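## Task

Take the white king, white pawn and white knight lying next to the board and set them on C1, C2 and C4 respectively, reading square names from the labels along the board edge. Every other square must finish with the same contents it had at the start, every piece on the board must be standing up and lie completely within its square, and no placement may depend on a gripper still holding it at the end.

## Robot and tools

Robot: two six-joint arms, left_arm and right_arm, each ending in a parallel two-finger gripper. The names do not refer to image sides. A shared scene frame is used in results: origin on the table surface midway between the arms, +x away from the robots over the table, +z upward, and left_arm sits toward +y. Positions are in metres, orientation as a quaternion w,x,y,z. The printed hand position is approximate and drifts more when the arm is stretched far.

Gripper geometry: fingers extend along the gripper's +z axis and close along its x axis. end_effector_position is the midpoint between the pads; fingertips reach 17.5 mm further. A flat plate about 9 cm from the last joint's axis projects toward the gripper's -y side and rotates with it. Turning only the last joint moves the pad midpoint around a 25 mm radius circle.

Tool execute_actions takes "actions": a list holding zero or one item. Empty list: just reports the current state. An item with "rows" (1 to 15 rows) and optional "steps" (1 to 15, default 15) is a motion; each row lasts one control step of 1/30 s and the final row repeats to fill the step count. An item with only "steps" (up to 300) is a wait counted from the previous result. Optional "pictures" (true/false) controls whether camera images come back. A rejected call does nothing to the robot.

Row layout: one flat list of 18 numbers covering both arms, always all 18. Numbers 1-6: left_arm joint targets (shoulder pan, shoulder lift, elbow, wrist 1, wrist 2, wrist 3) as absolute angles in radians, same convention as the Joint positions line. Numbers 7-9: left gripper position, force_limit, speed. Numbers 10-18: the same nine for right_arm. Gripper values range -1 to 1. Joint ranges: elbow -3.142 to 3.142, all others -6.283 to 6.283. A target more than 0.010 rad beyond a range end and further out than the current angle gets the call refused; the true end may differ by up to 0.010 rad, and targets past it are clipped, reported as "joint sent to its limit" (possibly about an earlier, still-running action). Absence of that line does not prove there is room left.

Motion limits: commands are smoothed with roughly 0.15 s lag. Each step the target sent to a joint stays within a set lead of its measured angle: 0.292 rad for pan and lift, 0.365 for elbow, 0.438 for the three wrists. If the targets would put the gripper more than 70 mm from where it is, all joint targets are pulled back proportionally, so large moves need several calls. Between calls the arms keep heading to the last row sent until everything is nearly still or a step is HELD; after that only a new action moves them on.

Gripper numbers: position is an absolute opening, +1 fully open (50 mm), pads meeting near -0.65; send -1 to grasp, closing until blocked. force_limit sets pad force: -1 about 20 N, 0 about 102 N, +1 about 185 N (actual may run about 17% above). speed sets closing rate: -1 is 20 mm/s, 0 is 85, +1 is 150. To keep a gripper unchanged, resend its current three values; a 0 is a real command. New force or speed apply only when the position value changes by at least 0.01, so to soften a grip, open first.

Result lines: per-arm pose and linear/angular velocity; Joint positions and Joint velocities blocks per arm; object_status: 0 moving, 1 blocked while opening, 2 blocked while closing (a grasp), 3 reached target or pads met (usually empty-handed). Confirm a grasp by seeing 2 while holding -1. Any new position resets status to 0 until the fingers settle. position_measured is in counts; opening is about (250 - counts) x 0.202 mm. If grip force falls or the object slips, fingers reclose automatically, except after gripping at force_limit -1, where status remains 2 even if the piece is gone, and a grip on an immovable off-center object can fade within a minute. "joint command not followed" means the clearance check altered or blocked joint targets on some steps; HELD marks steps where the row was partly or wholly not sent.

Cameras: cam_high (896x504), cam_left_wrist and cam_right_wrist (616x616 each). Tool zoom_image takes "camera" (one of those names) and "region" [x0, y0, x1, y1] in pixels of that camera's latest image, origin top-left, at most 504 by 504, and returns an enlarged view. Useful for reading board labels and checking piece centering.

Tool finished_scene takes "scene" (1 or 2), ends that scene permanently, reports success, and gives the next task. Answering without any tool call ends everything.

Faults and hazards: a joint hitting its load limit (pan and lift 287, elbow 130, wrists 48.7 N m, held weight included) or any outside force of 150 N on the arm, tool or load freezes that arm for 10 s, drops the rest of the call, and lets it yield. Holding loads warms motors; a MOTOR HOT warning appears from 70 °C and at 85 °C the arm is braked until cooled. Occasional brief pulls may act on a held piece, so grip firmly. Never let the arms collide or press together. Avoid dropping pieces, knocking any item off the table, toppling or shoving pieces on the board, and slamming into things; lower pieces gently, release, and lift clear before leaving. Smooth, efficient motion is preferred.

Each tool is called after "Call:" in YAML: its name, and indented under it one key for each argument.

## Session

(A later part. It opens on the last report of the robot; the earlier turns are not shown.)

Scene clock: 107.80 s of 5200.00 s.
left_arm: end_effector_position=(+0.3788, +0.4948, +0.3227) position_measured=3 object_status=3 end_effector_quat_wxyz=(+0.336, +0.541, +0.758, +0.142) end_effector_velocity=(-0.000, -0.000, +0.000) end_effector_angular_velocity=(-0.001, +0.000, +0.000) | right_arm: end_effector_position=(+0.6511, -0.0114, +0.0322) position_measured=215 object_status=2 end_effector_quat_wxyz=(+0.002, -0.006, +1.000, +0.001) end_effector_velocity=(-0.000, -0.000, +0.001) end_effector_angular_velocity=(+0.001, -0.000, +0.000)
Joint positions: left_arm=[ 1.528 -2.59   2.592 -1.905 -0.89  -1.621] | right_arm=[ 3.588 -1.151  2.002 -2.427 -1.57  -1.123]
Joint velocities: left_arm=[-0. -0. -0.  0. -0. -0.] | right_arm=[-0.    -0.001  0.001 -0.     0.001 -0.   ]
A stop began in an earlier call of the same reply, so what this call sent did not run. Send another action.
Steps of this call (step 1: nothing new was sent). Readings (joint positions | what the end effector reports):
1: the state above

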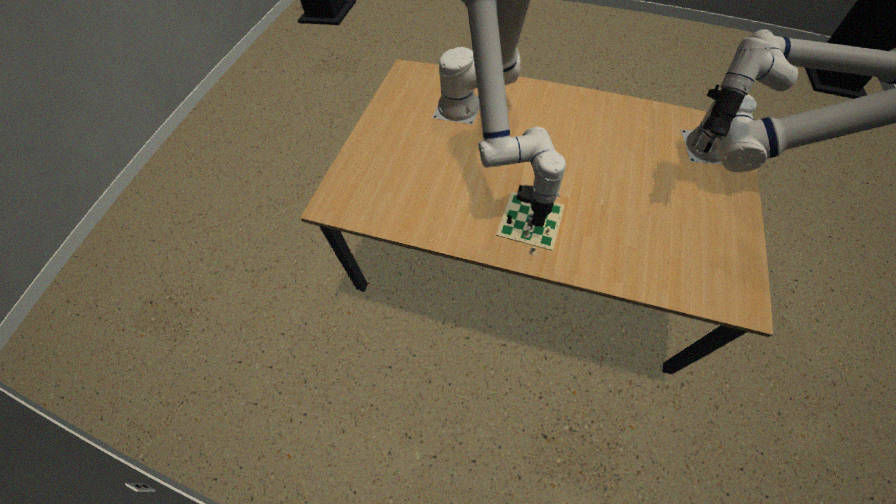

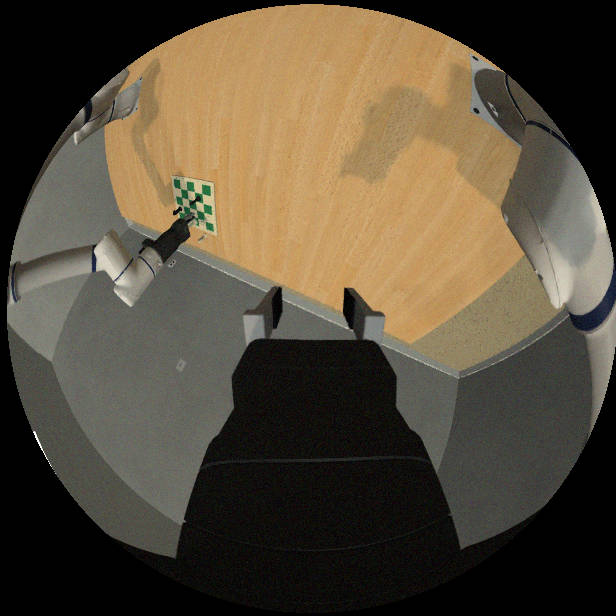

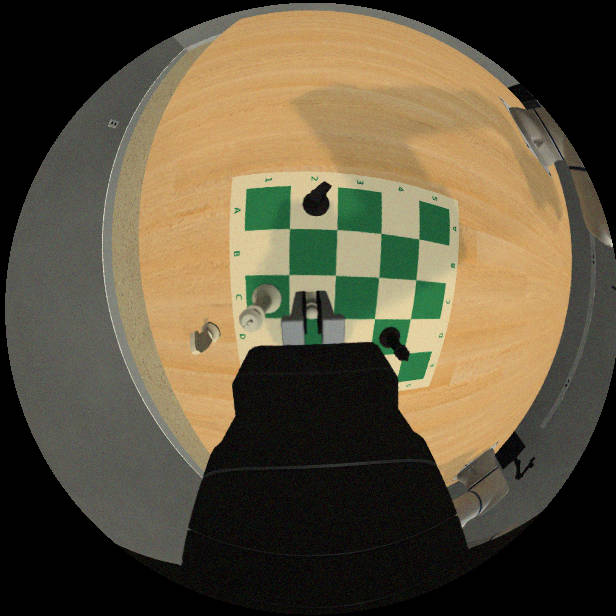

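Placement needs pick height + about 6 mm.

Call:
execute_actions:
  actions:
    - {"rows":[[1.528,-2.59,2.592,-1.905,-0.89,-1.621,1,0,0,3.588,-1.151,2.002,-2.427,-1.571,-1.123,-0.1,1,-0.7]],"steps":12}
  pictures: false

Call:
execute_actions:
  actions:
    - {"rows":[[1.528,-2.59,2.592,-1.905,-0.89,-1.621,1,0,0,3.5867,-1.2612,1.9551,-2.265,-1.571,-1.124,-0.1,1,-0.7]]}
  pictures: false

Call:
execute_actions:
  actions:
    - {"rows":[[1.528,-2.59,2.592,-1.905,-0.89,-1.621,1,0,0,3.5774,-1.114,1.7335,-2.1905,-1.571,-1.133,0.7,1,0]]}
  pictures: false

Call:
execute_actions:
  actions:
    - {"rows":[[1.528,-2.59,2.592,-1.905,-0.89,-1.621,1,0,0,3.5774,-1.053,1.765,-2.283,-1.571,-1.133,0.7,1,0]]}

Call:
zoom_image:
  camera: "cam_right_wrist"
  region: [250,220,450,360]

Scene clock: 112.40 s of 5200.00 s.
left_arm: end_effector_position=(+0.3788, +0.4948, +0.3227) position_measured=3 object_status=3 end_effector_quat_wxyz=(+0.336, +0.541, +0.758, +0.142) end_effector_velocity=(-0.000, -0.001, -0.000) end_effector_angular_velocity=(+0.001, +0.000, -0.001) | right_arm: end_effector_position=(+0.6511, -0.0114, +0.0325) position_measured=167 object_status=0 end_effector_quat_wxyz=(+0.002, -0.006, +1.000, +0.001) end_effector_velocity=(+0.000, +0.000, +0.001) end_effector_angular_velocity=(-0.000, -0.002, -0.001)
Joint positions: left_arm=[ 1.528 -2.59   2.592 -1.905 -0.89  -1.621] | right_arm=[ 3.588 -1.151  2.002 -2.427 -1.571 -1.123]
Joint velocities: left_arm=[-0.001  0.002 -0.    -0.001  0.    -0.   ] | right_arm=[ 0.    -0.001 -0.     0.    -0.001  0.001]
Steps of this call (steps 1 to 90: nothing new was sent; then 1.20 s passed at rest; steps 91 to 102: all 12 steps of this action). Readings (joint positions | what the end effector reports):
91: left_arm=[1.528 -2.590 2.592 -1.905 -0.890 -1.621] | right_arm=[3.588 -1.151 2.002 -2.427 -1.570 -1.123] | left_arm position_measured=3 object_status=3 | right_arm position_measured=214 object_status=0
92: left_arm=[1.528 -2.590 2.592 -1.905 -0.890 -1.621] | right_arm=[3.588 -1.151 2.002 -2.427 -1.570 -1.123] | left_arm position_measured=3 object_status=3 | right_arm position_measured=207 object_status=0
94: left_arm=[1.528 -2.590 2.592 -1.905 -0.890 -1.621] | right_arm=[3.588 -1.151 2.002 -2.427 -1.571 -1.123] | left_arm position_measured=3 object_status=3 | right_arm position_measured=195 object_status=0
98: left_arm=[1.528 -2.590 2.592 -1.905 -0.890 -1.621] | right_arm=[3.588 -1.151 2.002 -2.427 -1.571 -1.123] | left_arm position_measured=3 object_status=3 | right_arm position_measured=170 object_status=0
102: the state above

Scene clock: 112.90 s of 5200.00 s.
left_arm: end_effector_position=(+0.3788, +0.4948, +0.3227) position_measured=3 object_status=3 end_effector_quat_wxyz=(+0.336, +0.541, +0.758, +0.142) end_effector_velocity=(-0.000, -0.000, +0.000) end_effector_angular_velocity=(-0.000, +0.000, -0.000) | right_arm: end_effector_position=(+0.6499, -0.0131, +0.1172) position_measured=167 object_status=3 end_effector_quat_wxyz=(+0.000, -0.006, +1.000, -0.000) end_effector_velocity=(-0.001, -0.001, +0.024) end_effector_angular_velocity=(-0.000, +0.001, -0.000)
Joint positions: left_arm=[ 1.528 -2.59   2.592 -1.905 -0.89  -1.621] | right_arm=[ 3.587 -1.257  1.957 -2.271 -1.571 -1.124]
Joint velocities: left_arm=[-0.     0.    -0.001  0.001 -0.    -0.   ] | right_arm=[-0.001 -0.029 -0.013  0.043  0.001 -0.   ]
Steps of this call (steps 1 to 15: all 15 steps of this action). Readings (joint positions | what the end effector reports):
1: left_arm=[1.528 -2.590 2.592 -1.905 -0.890 -1.621] | right_arm=[3.588 -1.151 2.002 -2.426 -1.571 -1.123] | left_arm position_measured=3 object_status=3 | right_arm position_measured=167 object_status=0
2: left_arm=[1.528 -2.590 2.592 -1.905 -0.890 -1.621] | right_arm=[3.588 -1.162 1.999 -2.409 -1.571 -1.123] | left_arm position_measured=3 object_status=3 | right_arm position_measured=167 object_status=0
4: left_arm=[1.528 -2.590 2.592 -1.905 -0.890 -1.621] | right_arm=[3.588 -1.196 1.982 -2.362 -1.571 -1.123] | left_arm position_measured=3 object_status=3 | right_arm position_measured=167 object_status=3
8: left_arm=[1.528 -2.590 2.592 -1.905 -0.890 -1.621] | right_arm=[3.587 -1.238 1.965 -2.299 -1.571 -1.124] | left_arm position_measured=3 object_status=3 | right_arm position_measured=167 object_status=3
15: the state above

Scene clock: 113.40 s of 5200.00 s.
left_arm: end_effector_position=(+0.3788, +0.4948, +0.3227) position_measured=3 object_status=3 end_effector_quat_wxyz=(+0.336, +0.541, +0.758, +0.142) end_effector_velocity=(-0.000, -0.000, +0.001) end_effector_angular_velocity=(-0.002, -0.000, +0.000) | right_arm: end_effector_position=(+0.7484, +0.0272, +0.1203) position_measured=48 object_status=0 end_effector_quat_wxyz=(+0.000, -0.006, +1.000, -0.000) end_effector_velocity=(+0.036, +0.014, -0.001) end_effector_angular_velocity=(-0.000, -0.000, -0.000)
Joint positions: left_arm=[ 1.528 -2.59   2.592 -1.905 -0.89  -1.621] | right_arm=[ 3.578 -1.121  1.744 -2.194 -1.571 -1.133]
Joint velocities: left_arm=[-0.    -0.001 -0.001 -0.    -0.    -0.001] | right_arm=[-0.003  0.051 -0.079  0.028 -0.001 -0.003]
Steps of this call (steps 1 to 15: all 15 steps of this action). Readings (joint positions | what the end effector reports):
1: left_arm=[1.528 -2.590 2.592 -1.905 -0.890 -1.621] | right_arm=[3.587 -1.258 1.956 -2.269 -1.571 -1.124] | left_arm position_measured=3 object_status=3 | right_arm position_measured=163 object_status=0
2: left_arm=[1.528 -2.590 2.592 -1.905 -0.890 -1.621] | right_arm=[3.586 -1.250 1.942 -2.263 -1.571 -1.125] | left_arm position_measured=3 object_status=3 | right_arm position_measured=149 object_status=0
4: left_arm=[1.528 -2.590 2.592 -1.905 -0.890 -1.621] | right_arm=[3.584 -1.215 1.888 -2.245 -1.571 -1.127] | left_arm position_measured=3 object_status=3 | right_arm position_measured=121 object_status=0
8: left_arm=[1.528 -2.590 2.592 -1.905 -0.890 -1.621] | right_arm=[3.580 -1.155 1.796 -2.213 -1.571 -1.130] | left_arm position_measured=3 object_status=3 | right_arm position_measured=65 object_status=0
15: the state above

Scene clock: 113.90 s of 5200.00 s.
left_arm: end_effector_position=(+0.3788, +0.4948, +0.3227) position_measured=3 object_status=3 end_effector_quat_wxyz=(+0.336, +0.541, +0.758, +0.142) end_effector_velocity=(+0.000, +0.001, +0.001) end_effector_angular_velocity=(-0.002, +0.000, +0.002) | right_arm: end_effector_position=(+0.7536, +0.0292, +0.0628) position_measured=48 object_status=3 end_effector_quat_wxyz=(+0.000, -0.006, +1.000, -0.000) end_effector_velocity=(+0.001, +0.000, -0.012) end_effector_angular_velocity=(+0.001, -0.001, -0.001)
Joint positions: left_arm=[ 1.528 -2.59   2.592 -1.905 -0.89  -1.621] | right_arm=[ 3.577 -1.055  1.764 -2.28  -1.571 -1.133]
Joint velocities: left_arm=[ 0.002 -0.001 -0.001  0.    -0.    -0.   ] | right_arm=[-0.     0.014  0.004 -0.019 -0.     0.   ]
Steps of this call (steps 1 to 15: all 15 steps of this action). Readings (joint positions | what the end effector reports):
1: left_arm=[1.528 -2.590 2.592 -1.905 -0.890 -1.621] | right_arm=[3.578 -1.119 1.742 -2.194 -1.571 -1.133] | left_arm position_measured=3 object_status=3 | right_arm position_measured=48 object_status=3
2: left_arm=[1.528 -2.590 2.592 -1.905 -0.890 -1.621] | right_arm=[3.578 -1.109 1.743 -2.209 -1.571 -1.133] | left_arm position_measured=3 object_status=3 | right_arm position_measured=48 object_status=3
4: left_arm=[1.528 -2.590 2.592 -1.905 -0.890 -1.621] | right_arm=[3.578 -1.084 1.754 -2.239 -1.571 -1.133] | left_arm position_measured=3 object_status=3 | right_arm position_measured=48 object_status=3
8: left_arm=[1.528 -2.590 2.592 -1.905 -0.890 -1.621] | right_arm=[3.577 -1.064 1.761 -2.268 -1.571 -1.133] | left_arm position_measured=3 object_status=3 | right_arm position_measured=48 object_status=3
15: the state above

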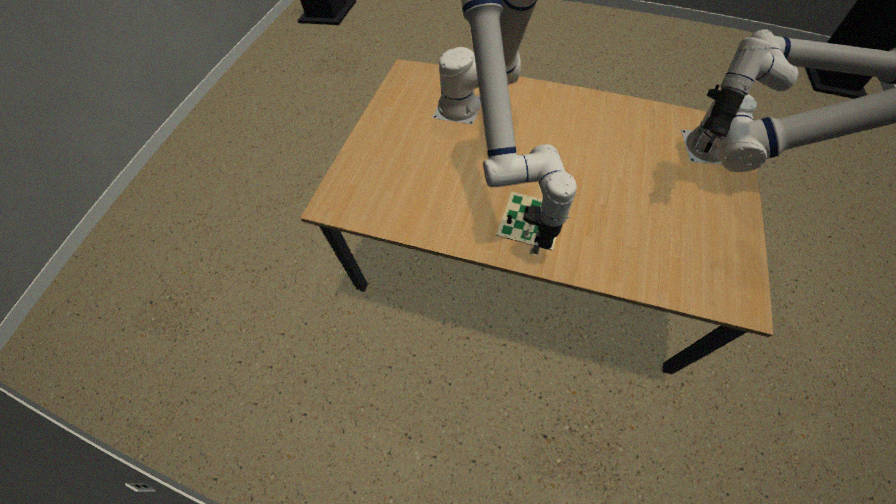

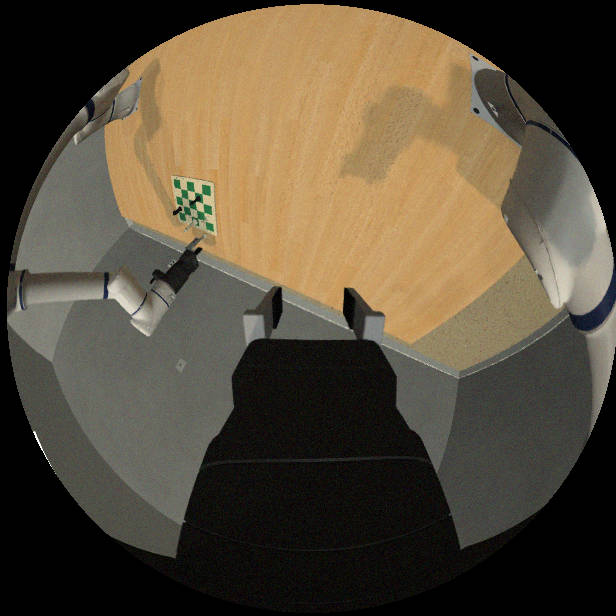

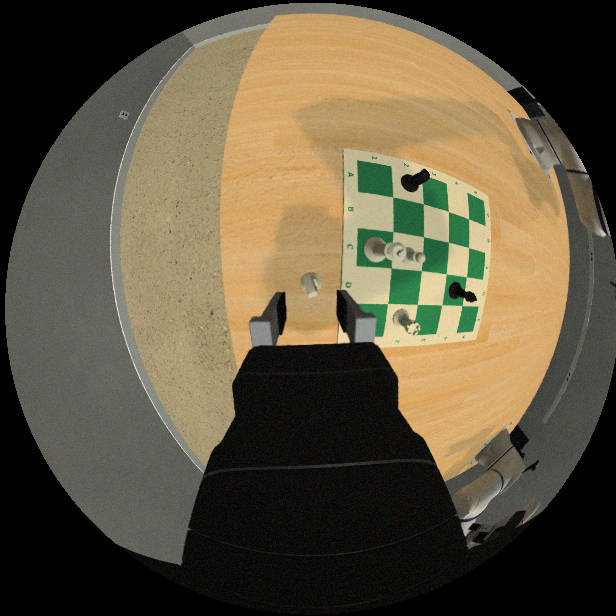

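Region (250, 220, 450, 360) of cam_right_wrist's 616x616 image, scaled by 2.520, with more detail than that image has; it fills the top 353 rows of this view, and the rest is white.

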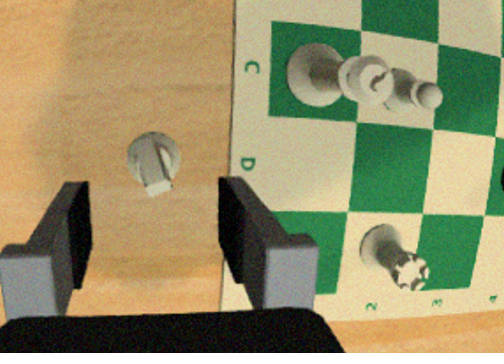

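Call:
execute_actions:
  actions:
    - {"rows":[[1.528,-2.59,2.592,-1.905,-0.89,-1.621,1,0,0,3.573,-1.026,1.782,-2.327,-1.571,-1.138,0.7,1,0]]}
  pictures: false

Call:
execute_actions:
  actions:
    - {"rows":[[1.528,-2.59,2.592,-1.905,-0.89,-1.621,1,0,0,3.573,-1.026,1.782,-2.327,-1.571,-1.138,-1,0.3,0]]}

Call:
execute_actions:
  actions:
    - {"rows":[[1.528,-2.59,2.592,-1.905,-0.89,-1.621,1,0,0,3.5774,-1.124,1.7335,-2.18,-1.571,-1.133,-1,0.3,0]]}
  pictures: false

Call:
execute_actions:
  actions:
    - {"rows":[[1.528,-2.59,2.592,-1.905,-0.89,-1.621,1,0,0,3.643,-1.3414,2.0656,-2.295,-1.571,-1.068,-1,0.3,0]]}
  pictures: false

Call:
execute_actions:
  actions:
    - {"steps":12}
  pictures: false

Call:
execute_actions:
  actions:
    - {"rows":[[1.528,-2.59,2.592,-1.905,-0.89,-1.621,1,0,0,3.643,-1.2393,2.1106,-2.442,-1.571,-1.068,-1,0.3,0]]}

Call:
zoom_image:
  camera: "cam_right_wrist"
  region: [180,220,400,360]

Scene clock: 120.33 s of 5200.00 s.
left_arm: end_effector_position=(+0.3788, +0.4948, +0.3227) position_measured=3 object_status=3 end_effector_quat_wxyz=(+0.336, +0.541, +0.758, +0.142) end_effector_velocity=(+0.000, +0.001, -0.000) end_effector_angular_velocity=(+0.000, +0.000, +0.001) | right_arm: end_effector_position=(+0.7537, +0.0253, +0.0348) position_measured=48 object_status=3 end_effector_quat_wxyz=(+0.000, -0.006, +1.000, -0.000) end_effector_velocity=(+0.001, -0.000, -0.006) end_effector_angular_velocity=(+0.001, -0.001, -0.000)
Joint positions: left_arm=[ 1.528 -2.59   2.592 -1.905 -0.89  -1.621] | right_arm=[ 3.573 -1.027  1.782 -2.326 -1.571 -1.138]
Joint velocities: left_arm=[ 0.001 -0.001  0.001  0.    -0.     0.   ] | right_arm=[-0.001  0.007  0.002 -0.01   0.    -0.001]
Steps of this call (steps 1 to 15: the robot went on to your last target; steps 16 to 90: nothing new was sent; then 2.93 s passed at rest; steps 91 to 105: all 15 steps of this action). Readings (joint positions | what the end effector reports):
91: left_arm=[1.528 -2.590 2.592 -1.905 -0.890 -1.621] | right_arm=[3.577 -1.053 1.765 -2.283 -1.571 -1.133] | left_arm position_measured=3 object_status=3 | right_arm position_measured=48 object_status=3
92: left_arm=[1.528 -2.590 2.592 -1.905 -0.890 -1.621] | right_arm=[3.577 -1.049 1.767 -2.291 -1.571 -1.134] | left_arm position_measured=3 object_status=3 | right_arm position_measured=48 object_status=3
94: left_arm=[1.528 -2.590 2.592 -1.905 -0.890 -1.621] | right_arm=[3.575 -1.039 1.774 -2.305 -1.571 -1.136] | left_arm position_measured=3 object_status=3 | right_arm position_measured=48 object_status=3
98: left_arm=[1.528 -2.590 2.592 -1.905 -0.890 -1.621] | right_arm=[3.574 -1.031 1.779 -2.319 -1.571 -1.137] | left_arm position_measured=3 object_status=3 | right_arm position_measured=48 object_status=3
105: the state above

Scene clock: 120.83 s of 5200.00 s.
left_arm: end_effector_position=(+0.3788, +0.4948, +0.3227) position_measured=3 object_status=3 end_effector_quat_wxyz=(+0.336, +0.541, +0.758, +0.142) end_effector_velocity=(+0.000, +0.000, +0.000) end_effector_angular_velocity=(+0.000, +0.000, +0.001) | right_arm: end_effector_position=(+0.7537, +0.0251, +0.0340) position_measured=218 object_status=0 end_effector_quat_wxyz=(+0.000, -0.006, +1.000, -0.000) end_effector_velocity=(+0.000, -0.000, +0.002) end_effector_angular_velocity=(+0.000, -0.002, -0.001)
Joint positions: left_arm=[ 1.528 -2.59   2.592 -1.905 -0.89  -1.621] | right_arm=[ 3.573 -1.026  1.782 -2.327 -1.571 -1.138]
Joint velocities: left_arm=[ 0.001  0.    -0.     0.001  0.    -0.001] | right_arm=[-0.    -0.003  0.001 -0.    -0.001  0.001]
Steps of this call (steps 1 to 15: all 15 steps of this action). Readings (joint positions | what the end effector reports):
1: left_arm=[1.528 -2.590 2.592 -1.905 -0.890 -1.621] | right_arm=[3.573 -1.027 1.782 -2.326 -1.571 -1.138] | left_arm position_measured=3 object_status=3 | right_arm position_measured=52 object_status=0
2: left_arm=[1.528 -2.590 2.592 -1.905 -0.890 -1.621] | right_arm=[3.573 -1.026 1.782 -2.326 -1.571 -1.138] | left_arm position_measured=3 object_status=3 | right_arm position_measured=66 object_status=0
4: left_arm=[1.528 -2.590 2.592 -1.905 -0.890 -1.621] | right_arm=[3.573 -1.026 1.782 -2.327 -1.571 -1.138] | left_arm position_measured=3 object_status=3 | right_arm position_measured=94 object_status=0
8: left_arm=[1.528 -2.590 2.592 -1.905 -0.890 -1.621] | right_arm=[3.573 -1.026 1.782 -2.327 -1.571 -1.138] | left_arm position_measured=3 object_status=3 | right_arm position_measured=150 object_status=0
15: the state above

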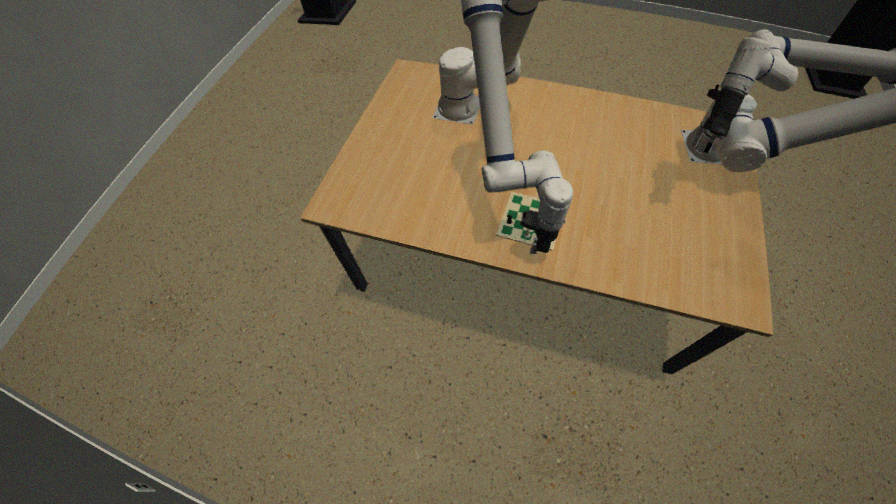

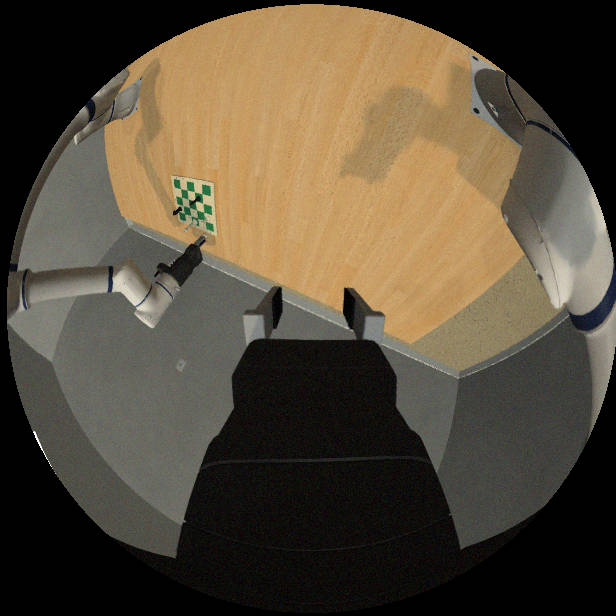

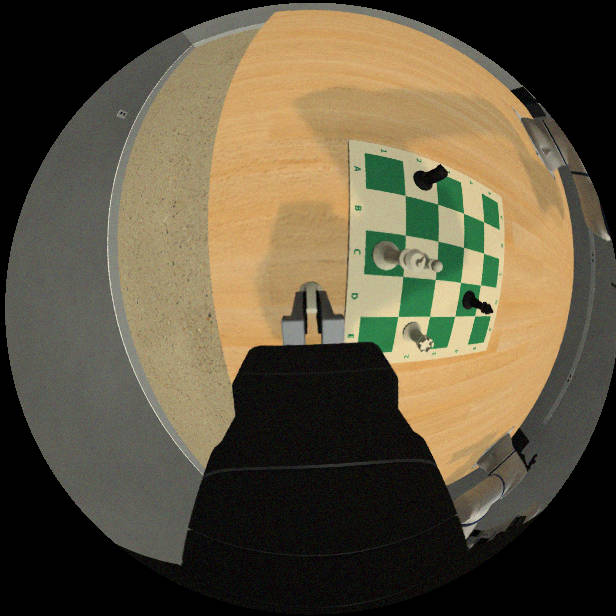

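Scene clock: 121.33 s of 5200.00 s.
left_arm: end_effector_position=(+0.3788, +0.4948, +0.3227) position_measured=3 object_status=3 end_effector_quat_wxyz=(+0.336, +0.541, +0.758, +0.142) end_effector_velocity=(-0.000, +0.000, -0.001) end_effector_angular_velocity=(+0.002, +0.001, +0.000) | right_arm: end_effector_position=(+0.7512, +0.0279, +0.1240) position_measured=218 object_status=2 end_effector_quat_wxyz=(-0.000, -0.006, +1.000, -0.000) end_effector_velocity=(-0.002, +0.000, +0.026) end_effector_angular_velocity=(-0.000, -0.001, -0.000)
Joint positions: left_arm=[ 1.528 -2.59   2.592 -1.905 -0.89  -1.621] | right_arm=[ 3.577 -1.12   1.735 -2.185 -1.571 -1.133]
Joint velocities: left_arm=[ 0.     0.001  0.001  0.    -0.    -0.   ] | right_arm=[ 0.001 -0.027 -0.014  0.04  -0.001  0.001]
Steps of this call (steps 1 to 15: all 15 steps of this action). Readings (joint positions | what the end effector reports):
1: left_arm=[1.528 -2.590 2.592 -1.905 -0.890 -1.621] | right_arm=[3.573 -1.026 1.782 -2.327 -1.571 -1.138] | left_arm position_measured=3 object_status=3 | right_arm position_measured=218 object_status=0
2: left_arm=[1.528 -2.590 2.592 -1.905 -0.890 -1.621] | right_arm=[3.573 -1.036 1.779 -2.310 -1.571 -1.138] | left_arm position_measured=3 object_status=3 | right_arm position_measured=218 object_status=0
4: left_arm=[1.528 -2.590 2.592 -1.905 -0.890 -1.621] | right_arm=[3.575 -1.065 1.762 -2.270 -1.571 -1.136] | left_arm position_measured=3 object_status=3 | right_arm position_measured=218 object_status=2
8: left_arm=[1.528 -2.590 2.592 -1.905 -0.890 -1.621] | right_arm=[3.576 -1.103 1.744 -2.212 -1.571 -1.134] | left_arm position_measured=3 object_status=3 | right_arm position_measured=218 object_status=2
15: the state above

Scene clock: 121.83 s of 5200.00 s.
left_arm: end_effector_position=(+0.3788, +0.4948, +0.3227) position_measured=3 object_status=3 end_effector_quat_wxyz=(+0.336, +0.541, +0.758, +0.142) end_effector_velocity=(+0.000, +0.000, +0.000) end_effector_angular_velocity=(-0.000, -0.000, +0.001) | right_arm: end_effector_position=(+0.5928, -0.0036, +0.1222) position_measured=218 object_status=2 end_effector_quat_wxyz=(+0.000, -0.006, +1.000, -0.000) end_effector_velocity=(-0.171, -0.046, -0.011) end_effector_angular_velocity=(+0.002, -0.006, +0.001)
Joint positions: left_arm=[ 1.528 -2.59   2.592 -1.905 -0.89  -1.621] | right_arm=[ 3.635 -1.314  2.024 -2.281 -1.571 -1.076]
Joint velocities: left_arm=[ 0.001  0.    -0.    -0.     0.     0.   ] | right_arm=[ 0.062 -0.209  0.311 -0.108 -0.001  0.061]
Steps of this call (steps 1 to 15: all 15 steps of this action). Readings (joint positions | what the end effector reports):
1: left_arm=[1.528 -2.590 2.592 -1.905 -0.890 -1.621] | right_arm=[3.577 -1.122 1.735 -2.184 -1.571 -1.133] | left_arm position_measured=3 object_status=3 | right_arm position_measured=218 object_status=2
2: left_arm=[1.528 -2.590 2.592 -1.905 -0.890 -1.621] | right_arm=[3.580 -1.131 1.748 -2.188 -1.571 -1.130] | left_arm position_measured=3 object_status=3 | right_arm position_measured=218 object_status=2
4: left_arm=[1.528 -2.590 2.592 -1.905 -0.890 -1.621] | right_arm=[3.590 -1.163 1.798 -2.204 -1.571 -1.121] | left_arm position_measured=3 object_status=3 | right_arm position_measured=218 object_status=2
8: left_arm=[1.528 -2.590 2.592 -1.905 -0.890 -1.621] | right_arm=[3.608 -1.223 1.888 -2.235 -1.571 -1.103] | left_arm position_measured=3 object_status=3 | right_arm position_measured=218 object_status=2
15: the state above

Scene clock: 122.23 s of 5200.00 s.
left_arm: end_effector_position=(+0.3788, +0.4948, +0.3227) position_measured=3 object_status=3 end_effector_quat_wxyz=(+0.336, +0.541, +0.758, +0.142) end_effector_velocity=(-0.000, -0.000, -0.001) end_effector_angular_velocity=(+0.002, +0.000, -0.001) | right_arm: end_effector_position=(+0.5711, -0.0096, +0.1204) position_measured=218 object_status=2 end_effector_quat_wxyz=(+0.000, -0.006, +1.000, -0.000) end_effector_velocity=(-0.008, -0.002, +0.000) end_effector_angular_velocity=(+0.001, -0.002, +0.000)
Joint positions: left_arm=[ 1.528 -2.59   2.592 -1.905 -0.89  -1.621] | right_arm=[ 3.643 -1.34   2.064 -2.294 -1.571 -1.068]
Joint velocities: left_arm=[-0.001  0.002  0.    -0.     0.     0.   ] | right_arm=[ 0.003 -0.011  0.014 -0.005 -0.     0.003]
Steps of this call (steps 1 to 12: the robot went on to your last target). Readings (joint positions | what the end effector reports):
1: left_arm=[1.528 -2.590 2.592 -1.905 -0.890 -1.621] | right_arm=[3.637 -1.320 2.034 -2.284 -1.571 -1.074] | left_arm position_measured=3 object_status=3 | right_arm position_measured=218 object_status=2
2: left_arm=[1.528 -2.590 2.592 -1.905 -0.890 -1.621] | right_arm=[3.638 -1.325 2.041 -2.287 -1.571 -1.073] | left_arm position_measured=3 object_status=3 | right_arm position_measured=218 object_status=2
4: left_arm=[1.528 -2.590 2.592 -1.905 -0.890 -1.621] | right_arm=[3.640 -1.332 2.051 -2.290 -1.571 -1.071] | left_arm position_measured=3 object_status=3 | right_arm position_measured=218 object_status=2
8: left_arm=[1.528 -2.590 2.592 -1.905 -0.890 -1.621] | right_arm=[3.642 -1.338 2.060 -2.293 -1.571 -1.069] | left_arm position_measured=3 object_status=3 | right_arm position_measured=218 object_status=2
12: the state above

Scene clock: 122.73 s of 5200.00 s.
left_arm: end_effector_position=(+0.3788, +0.4948, +0.3227) position_measured=3 object_status=3 end_effector_quat_wxyz=(+0.336, +0.541, +0.758, +0.142) end_effector_velocity=(+0.000, +0.000, -0.000) end_effector_angular_velocity=(+0.001, +0.000, +0.002) | right_arm: end_effector_position=(+0.5704, -0.0096, +0.0467) position_measured=218 object_status=2 end_effector_quat_wxyz=(+0.000, -0.006, +1.000, -0.000) end_effector_velocity=(-0.002, -0.001, -0.019) end_effector_angular_velocity=(-0.001, +0.002, +0.001)
Joint positions: left_arm=[ 1.528 -2.59   2.592 -1.905 -0.89  -1.621] | right_arm=[ 3.643 -1.243  2.109 -2.437 -1.571 -1.068]
Joint velocities: left_arm=[ 0.002  0.001 -0.    -0.     0.    -0.   ] | right_arm=[ 0.     0.026  0.012 -0.035 -0.    -0.   ]
Steps of this call (steps 1 to 15: all 15 steps of this action). Readings (joint positions | what the end effector reports):
1: left_arm=[1.528 -2.590 2.592 -1.905 -0.890 -1.621] | right_arm=[3.643 -1.340 2.064 -2.295 -1.571 -1.068] | left_arm position_measured=3 object_status=3 | right_arm position_measured=218 object_status=2
2: left_arm=[1.528 -2.590 2.592 -1.905 -0.890 -1.621] | right_arm=[3.643 -1.330 2.068 -2.312 -1.571 -1.068] | left_arm position_measured=3 object_status=3 | right_arm position_measured=218 object_status=2
4: left_arm=[1.528 -2.590 2.592 -1.905 -0.890 -1.621] | right_arm=[3.643 -1.294 2.087 -2.362 -1.571 -1.068] | left_arm position_measured=3 object_status=3 | right_arm position_measured=218 object_status=2
8: left_arm=[1.528 -2.590 2.592 -1.905 -0.890 -1.621] | right_arm=[3.643 -1.259 2.102 -2.414 -1.571 -1.068] | left_arm position_measured=3 object_status=3 | right_arm position_measured=218 object_status=2
15: the state above

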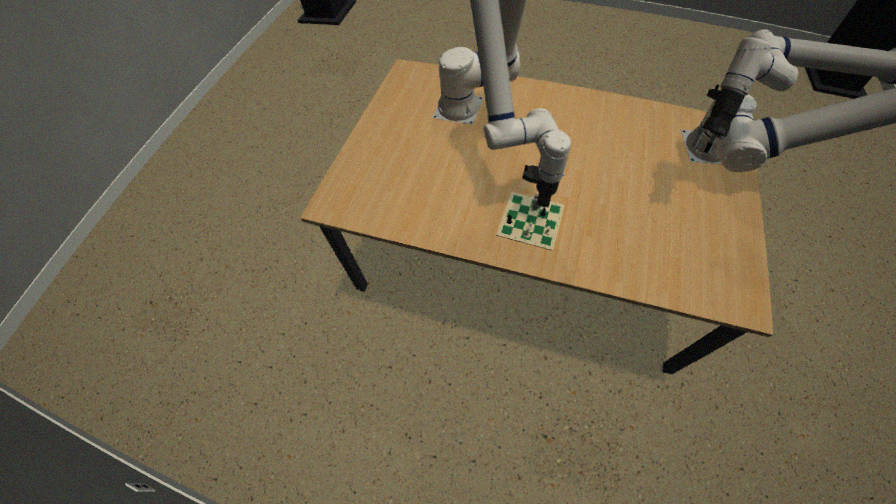

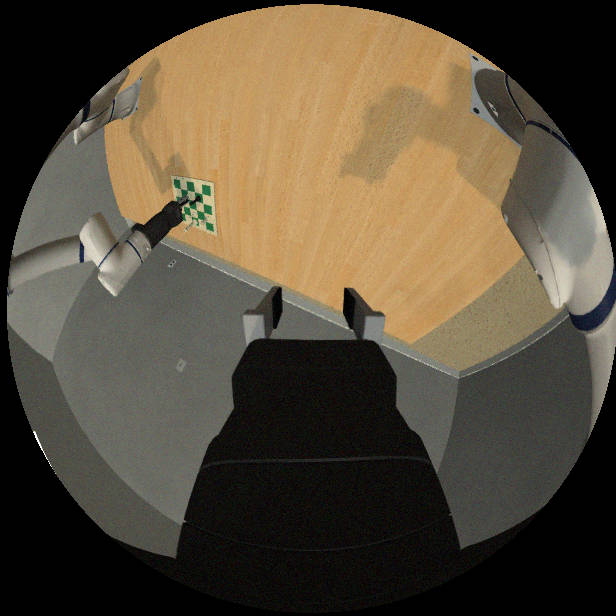

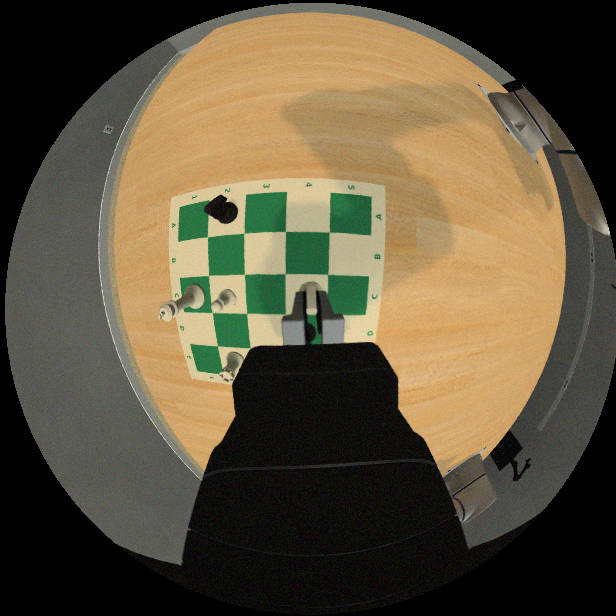

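Region (180, 220, 400, 360) of cam_right_wrist's 616x616 image, scaled by 2.291, with more detail than that image has; it fills the top 321 rows of this view, and the rest is white.

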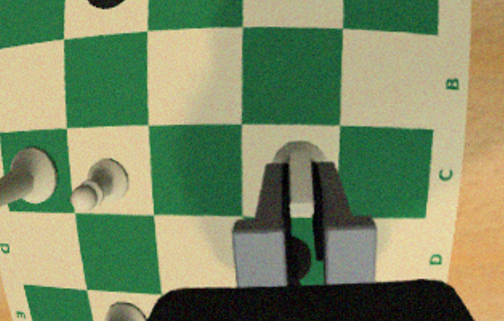

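x +4 mm, down 4 mm.

Call:
execute_actions:
  actions:
    - {"rows":[[1.528,-2.59,2.592,-1.905,-0.89,-1.621,1,0,0,3.64,-1.2295,2.1065,-2.448,-1.571,-1.071,-1,0.3,0]]}
  pictures: false

Call:
execute_actions:
  actions:
    - {"rows":[[1.528,-2.59,2.592,-1.905,-0.89,-1.621,1,0,0,3.64,-1.2295,2.1065,-2.448,-1.571,-1.071,0.1,0.3,-0.5]]}
  pictures: false

Call:
execute_actions:
  actions:
    - {"rows":[[1.528,-2.59,2.592,-1.905,-0.89,-1.621,1,0,0,3.64,-1.3414,2.0556,-2.285,-1.571,-1.071,0.1,0.3,-0.5]]}

Call:
zoom_image:
  camera: "cam_right_wrist"
  region: [180,200,400,360]

Scene clock: 127.80 s of 5200.00 s.
left_arm: end_effector_position=(+0.3788, +0.4948, +0.3227) position_measured=3 object_status=3 end_effector_quat_wxyz=(+0.336, +0.541, +0.758, +0.142) end_effector_velocity=(+0.000, +0.000, -0.000) end_effector_angular_velocity=(+0.000, +0.000, +0.001) | right_arm: end_effector_position=(+0.5744, -0.0097, +0.0404) position_measured=218 object_status=2 end_effector_quat_wxyz=(+0.000, -0.006, +1.000, -0.000) end_effector_velocity=(+0.000, -0.001, -0.002) end_effector_angular_velocity=(-0.001, +0.001, -0.000)
Joint positions: left_arm=[ 1.528 -2.59   2.592 -1.905 -0.89  -1.621] | right_arm=[ 3.64  -1.23   2.107 -2.448 -1.571 -1.071]
Joint velocities: left_arm=[ 0.    -0.     0.001 -0.    -0.    -0.   ] | right_arm=[-0.001  0.002  0.001 -0.001 -0.001 -0.   ]
Steps of this call (steps 1 to 15: the robot went on to your last target; steps 16 to 90: nothing new was sent; then 1.57 s passed at rest; steps 91 to 105: all 15 steps of this action). Readings (joint positions | what the end effector reports):
91: left_arm=[1.528 -2.590 2.592 -1.905 -0.890 -1.621] | right_arm=[3.643 -1.239 2.111 -2.442 -1.571 -1.068] | left_arm position_measured=3 object_status=3 | right_arm position_measured=218 object_status=2
92: left_arm=[1.528 -2.590 2.592 -1.905 -0.890 -1.621] | right_arm=[3.643 -1.238 2.110 -2.443 -1.571 -1.068] | left_arm position_measured=3 object_status=3 | right_arm position_measured=218 object_status=2
94: left_arm=[1.528 -2.590 2.592 -1.905 -0.890 -1.621] | right_arm=[3.642 -1.234 2.109 -2.445 -1.571 -1.069] | left_arm position_measured=3 object_status=3 | right_arm position_measured=218 object_status=2
98: left_arm=[1.528 -2.590 2.592 -1.905 -0.890 -1.621] | right_arm=[3.641 -1.231 2.107 -2.447 -1.571 -1.070] | left_arm position_measured=3 object_status=3 | right_arm position_measured=218 object_status=2
105: the state above

Scene clock: 128.30 s of 5200.00 s.
left_arm: end_effector_position=(+0.3788, +0.4948, +0.3227) position_measured=3 object_status=3 end_effector_quat_wxyz=(+0.336, +0.541, +0.758, +0.142) end_effector_velocity=(+0.000, -0.000, +0.001) end_effector_angular_velocity=(-0.004, -0.001, +0.001) | right_arm: end_effector_position=(+0.5746, -0.0097, +0.0403) position_measured=138 object_status=0 end_effector_quat_wxyz=(+0.000, -0.006, +1.000, -0.000) end_effector_velocity=(-0.000, -0.000, +0.000) end_effector_angular_velocity=(-0.000, -0.000, +0.000)
Joint positions: left_arm=[ 1.528 -2.59   2.592 -1.905 -0.89  -1.621] | right_arm=[ 3.64  -1.23   2.107 -2.448 -1.571 -1.071]
Joint velocities: left_arm=[-0.    -0.001 -0.001 -0.001  0.    -0.001] | right_arm=[-0. -0.  0.  0. -0. -0.]
Steps of this call (steps 1 to 15: all 15 steps of this action). Readings (joint positions | what the end effector reports):
1: left_arm=[1.528 -2.590 2.592 -1.905 -0.890 -1.621] | right_arm=[3.640 -1.230 2.107 -2.448 -1.571 -1.071] | left_arm position_measured=3 object_status=3 | right_arm position_measured=215 object_status=0
2: left_arm=[1.528 -2.590 2.592 -1.905 -0.890 -1.621] | right_arm=[3.640 -1.230 2.107 -2.448 -1.571 -1.071] | left_arm position_measured=3 object_status=3 | right_arm position_measured=207 object_status=0
4: left_arm=[1.528 -2.590 2.592 -1.905 -0.890 -1.621] | right_arm=[3.640 -1.230 2.107 -2.448 -1.571 -1.071] | left_arm position_measured=3 object_status=3 | right_arm position_measured=189 object_status=0
8: left_arm=[1.528 -2.590 2.592 -1.905 -0.890 -1.621] | right_arm=[3.640 -1.230 2.107 -2.448 -1.571 -1.071] | left_arm position_measured=3 object_status=3 | right_arm position_measured=155 object_status=0
15: the state above

Scene clock: 128.80 s of 5200.00 s.
left_arm: end_effector_position=(+0.3788, +0.4948, +0.3227) position_measured=3 object_status=3 end_effector_quat_wxyz=(+0.336, +0.541, +0.758, +0.142) end_effector_velocity=(-0.000, +0.000, -0.001) end_effector_angular_velocity=(+0.001, -0.000, -0.002) | right_arm: end_effector_position=(+0.5750, -0.0095, +0.1216) position_measured=138 object_status=3 end_effector_quat_wxyz=(-0.000, -0.006, +1.000, -0.000) end_effector_velocity=(-0.001, -0.000, +0.024) end_effector_angular_velocity=(+0.001, -0.003, +0.000)
Joint positions: left_arm=[ 1.528 -2.59   2.592 -1.905 -0.89  -1.621] | right_arm=[ 3.64  -1.338  2.057 -2.291 -1.571 -1.071]
Joint velocities: left_arm=[-0.001 -0.001  0.001  0.    -0.     0.001] | right_arm=[ 0.    -0.031 -0.014  0.042 -0.001 -0.   ]
Steps of this call (steps 1 to 15: all 15 steps of this action). Readings (joint positions | what the end effector reports):
1: left_arm=[1.528 -2.590 2.592 -1.905 -0.890 -1.621] | right_arm=[3.640 -1.230 2.106 -2.448 -1.571 -1.071] | left_arm position_measured=3 object_status=3 | right_arm position_measured=138 object_status=0
2: left_arm=[1.528 -2.590 2.592 -1.905 -0.890 -1.621] | right_arm=[3.640 -1.240 2.102 -2.431 -1.571 -1.071] | left_arm position_measured=3 object_status=3 | right_arm position_measured=138 object_status=3
4: left_arm=[1.528 -2.590 2.592 -1.905 -0.890 -1.621] | right_arm=[3.640 -1.276 2.084 -2.380 -1.571 -1.071] | left_arm position_measured=3 object_status=3 | right_arm position_measured=138 object_status=3
8: left_arm=[1.528 -2.590 2.592 -1.905 -0.890 -1.621] | right_arm=[3.640 -1.318 2.066 -2.319 -1.571 -1.071] | left_arm position_measured=3 object_status=3 | right_arm position_measured=138 object_status=3
15: the state above

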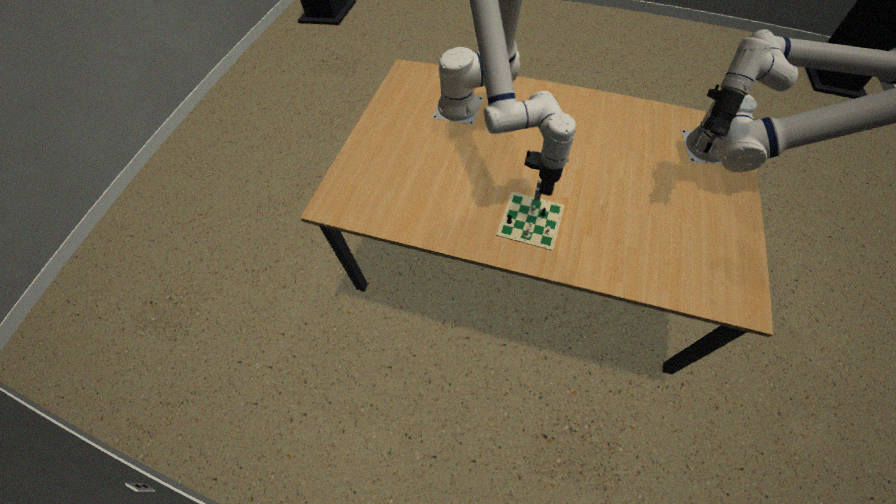

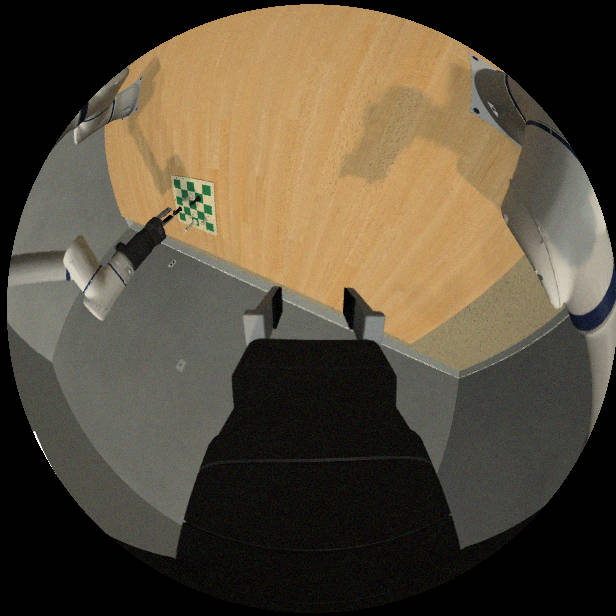

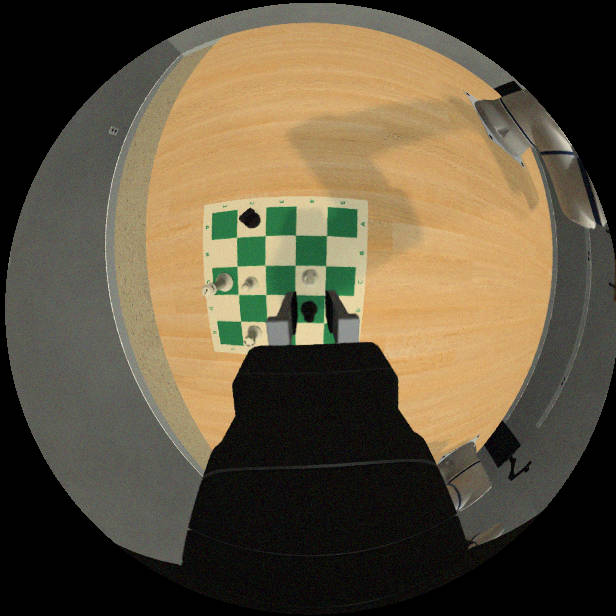

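Region (180, 200, 400, 360) of cam_right_wrist's 616x616 image, scaled by 2.291, with more detail than that image has; it fills the top 367 rows of this view, and the rest is white.

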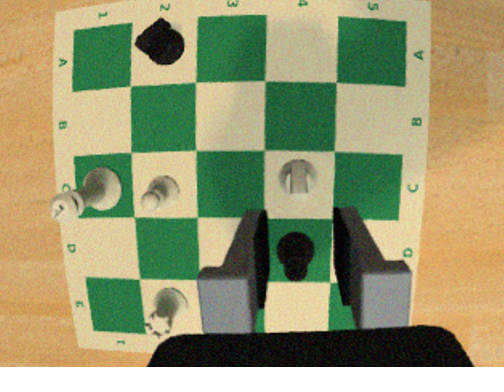

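Call:
finished_scene:
  scene: 1

The scene is finished: the task was done.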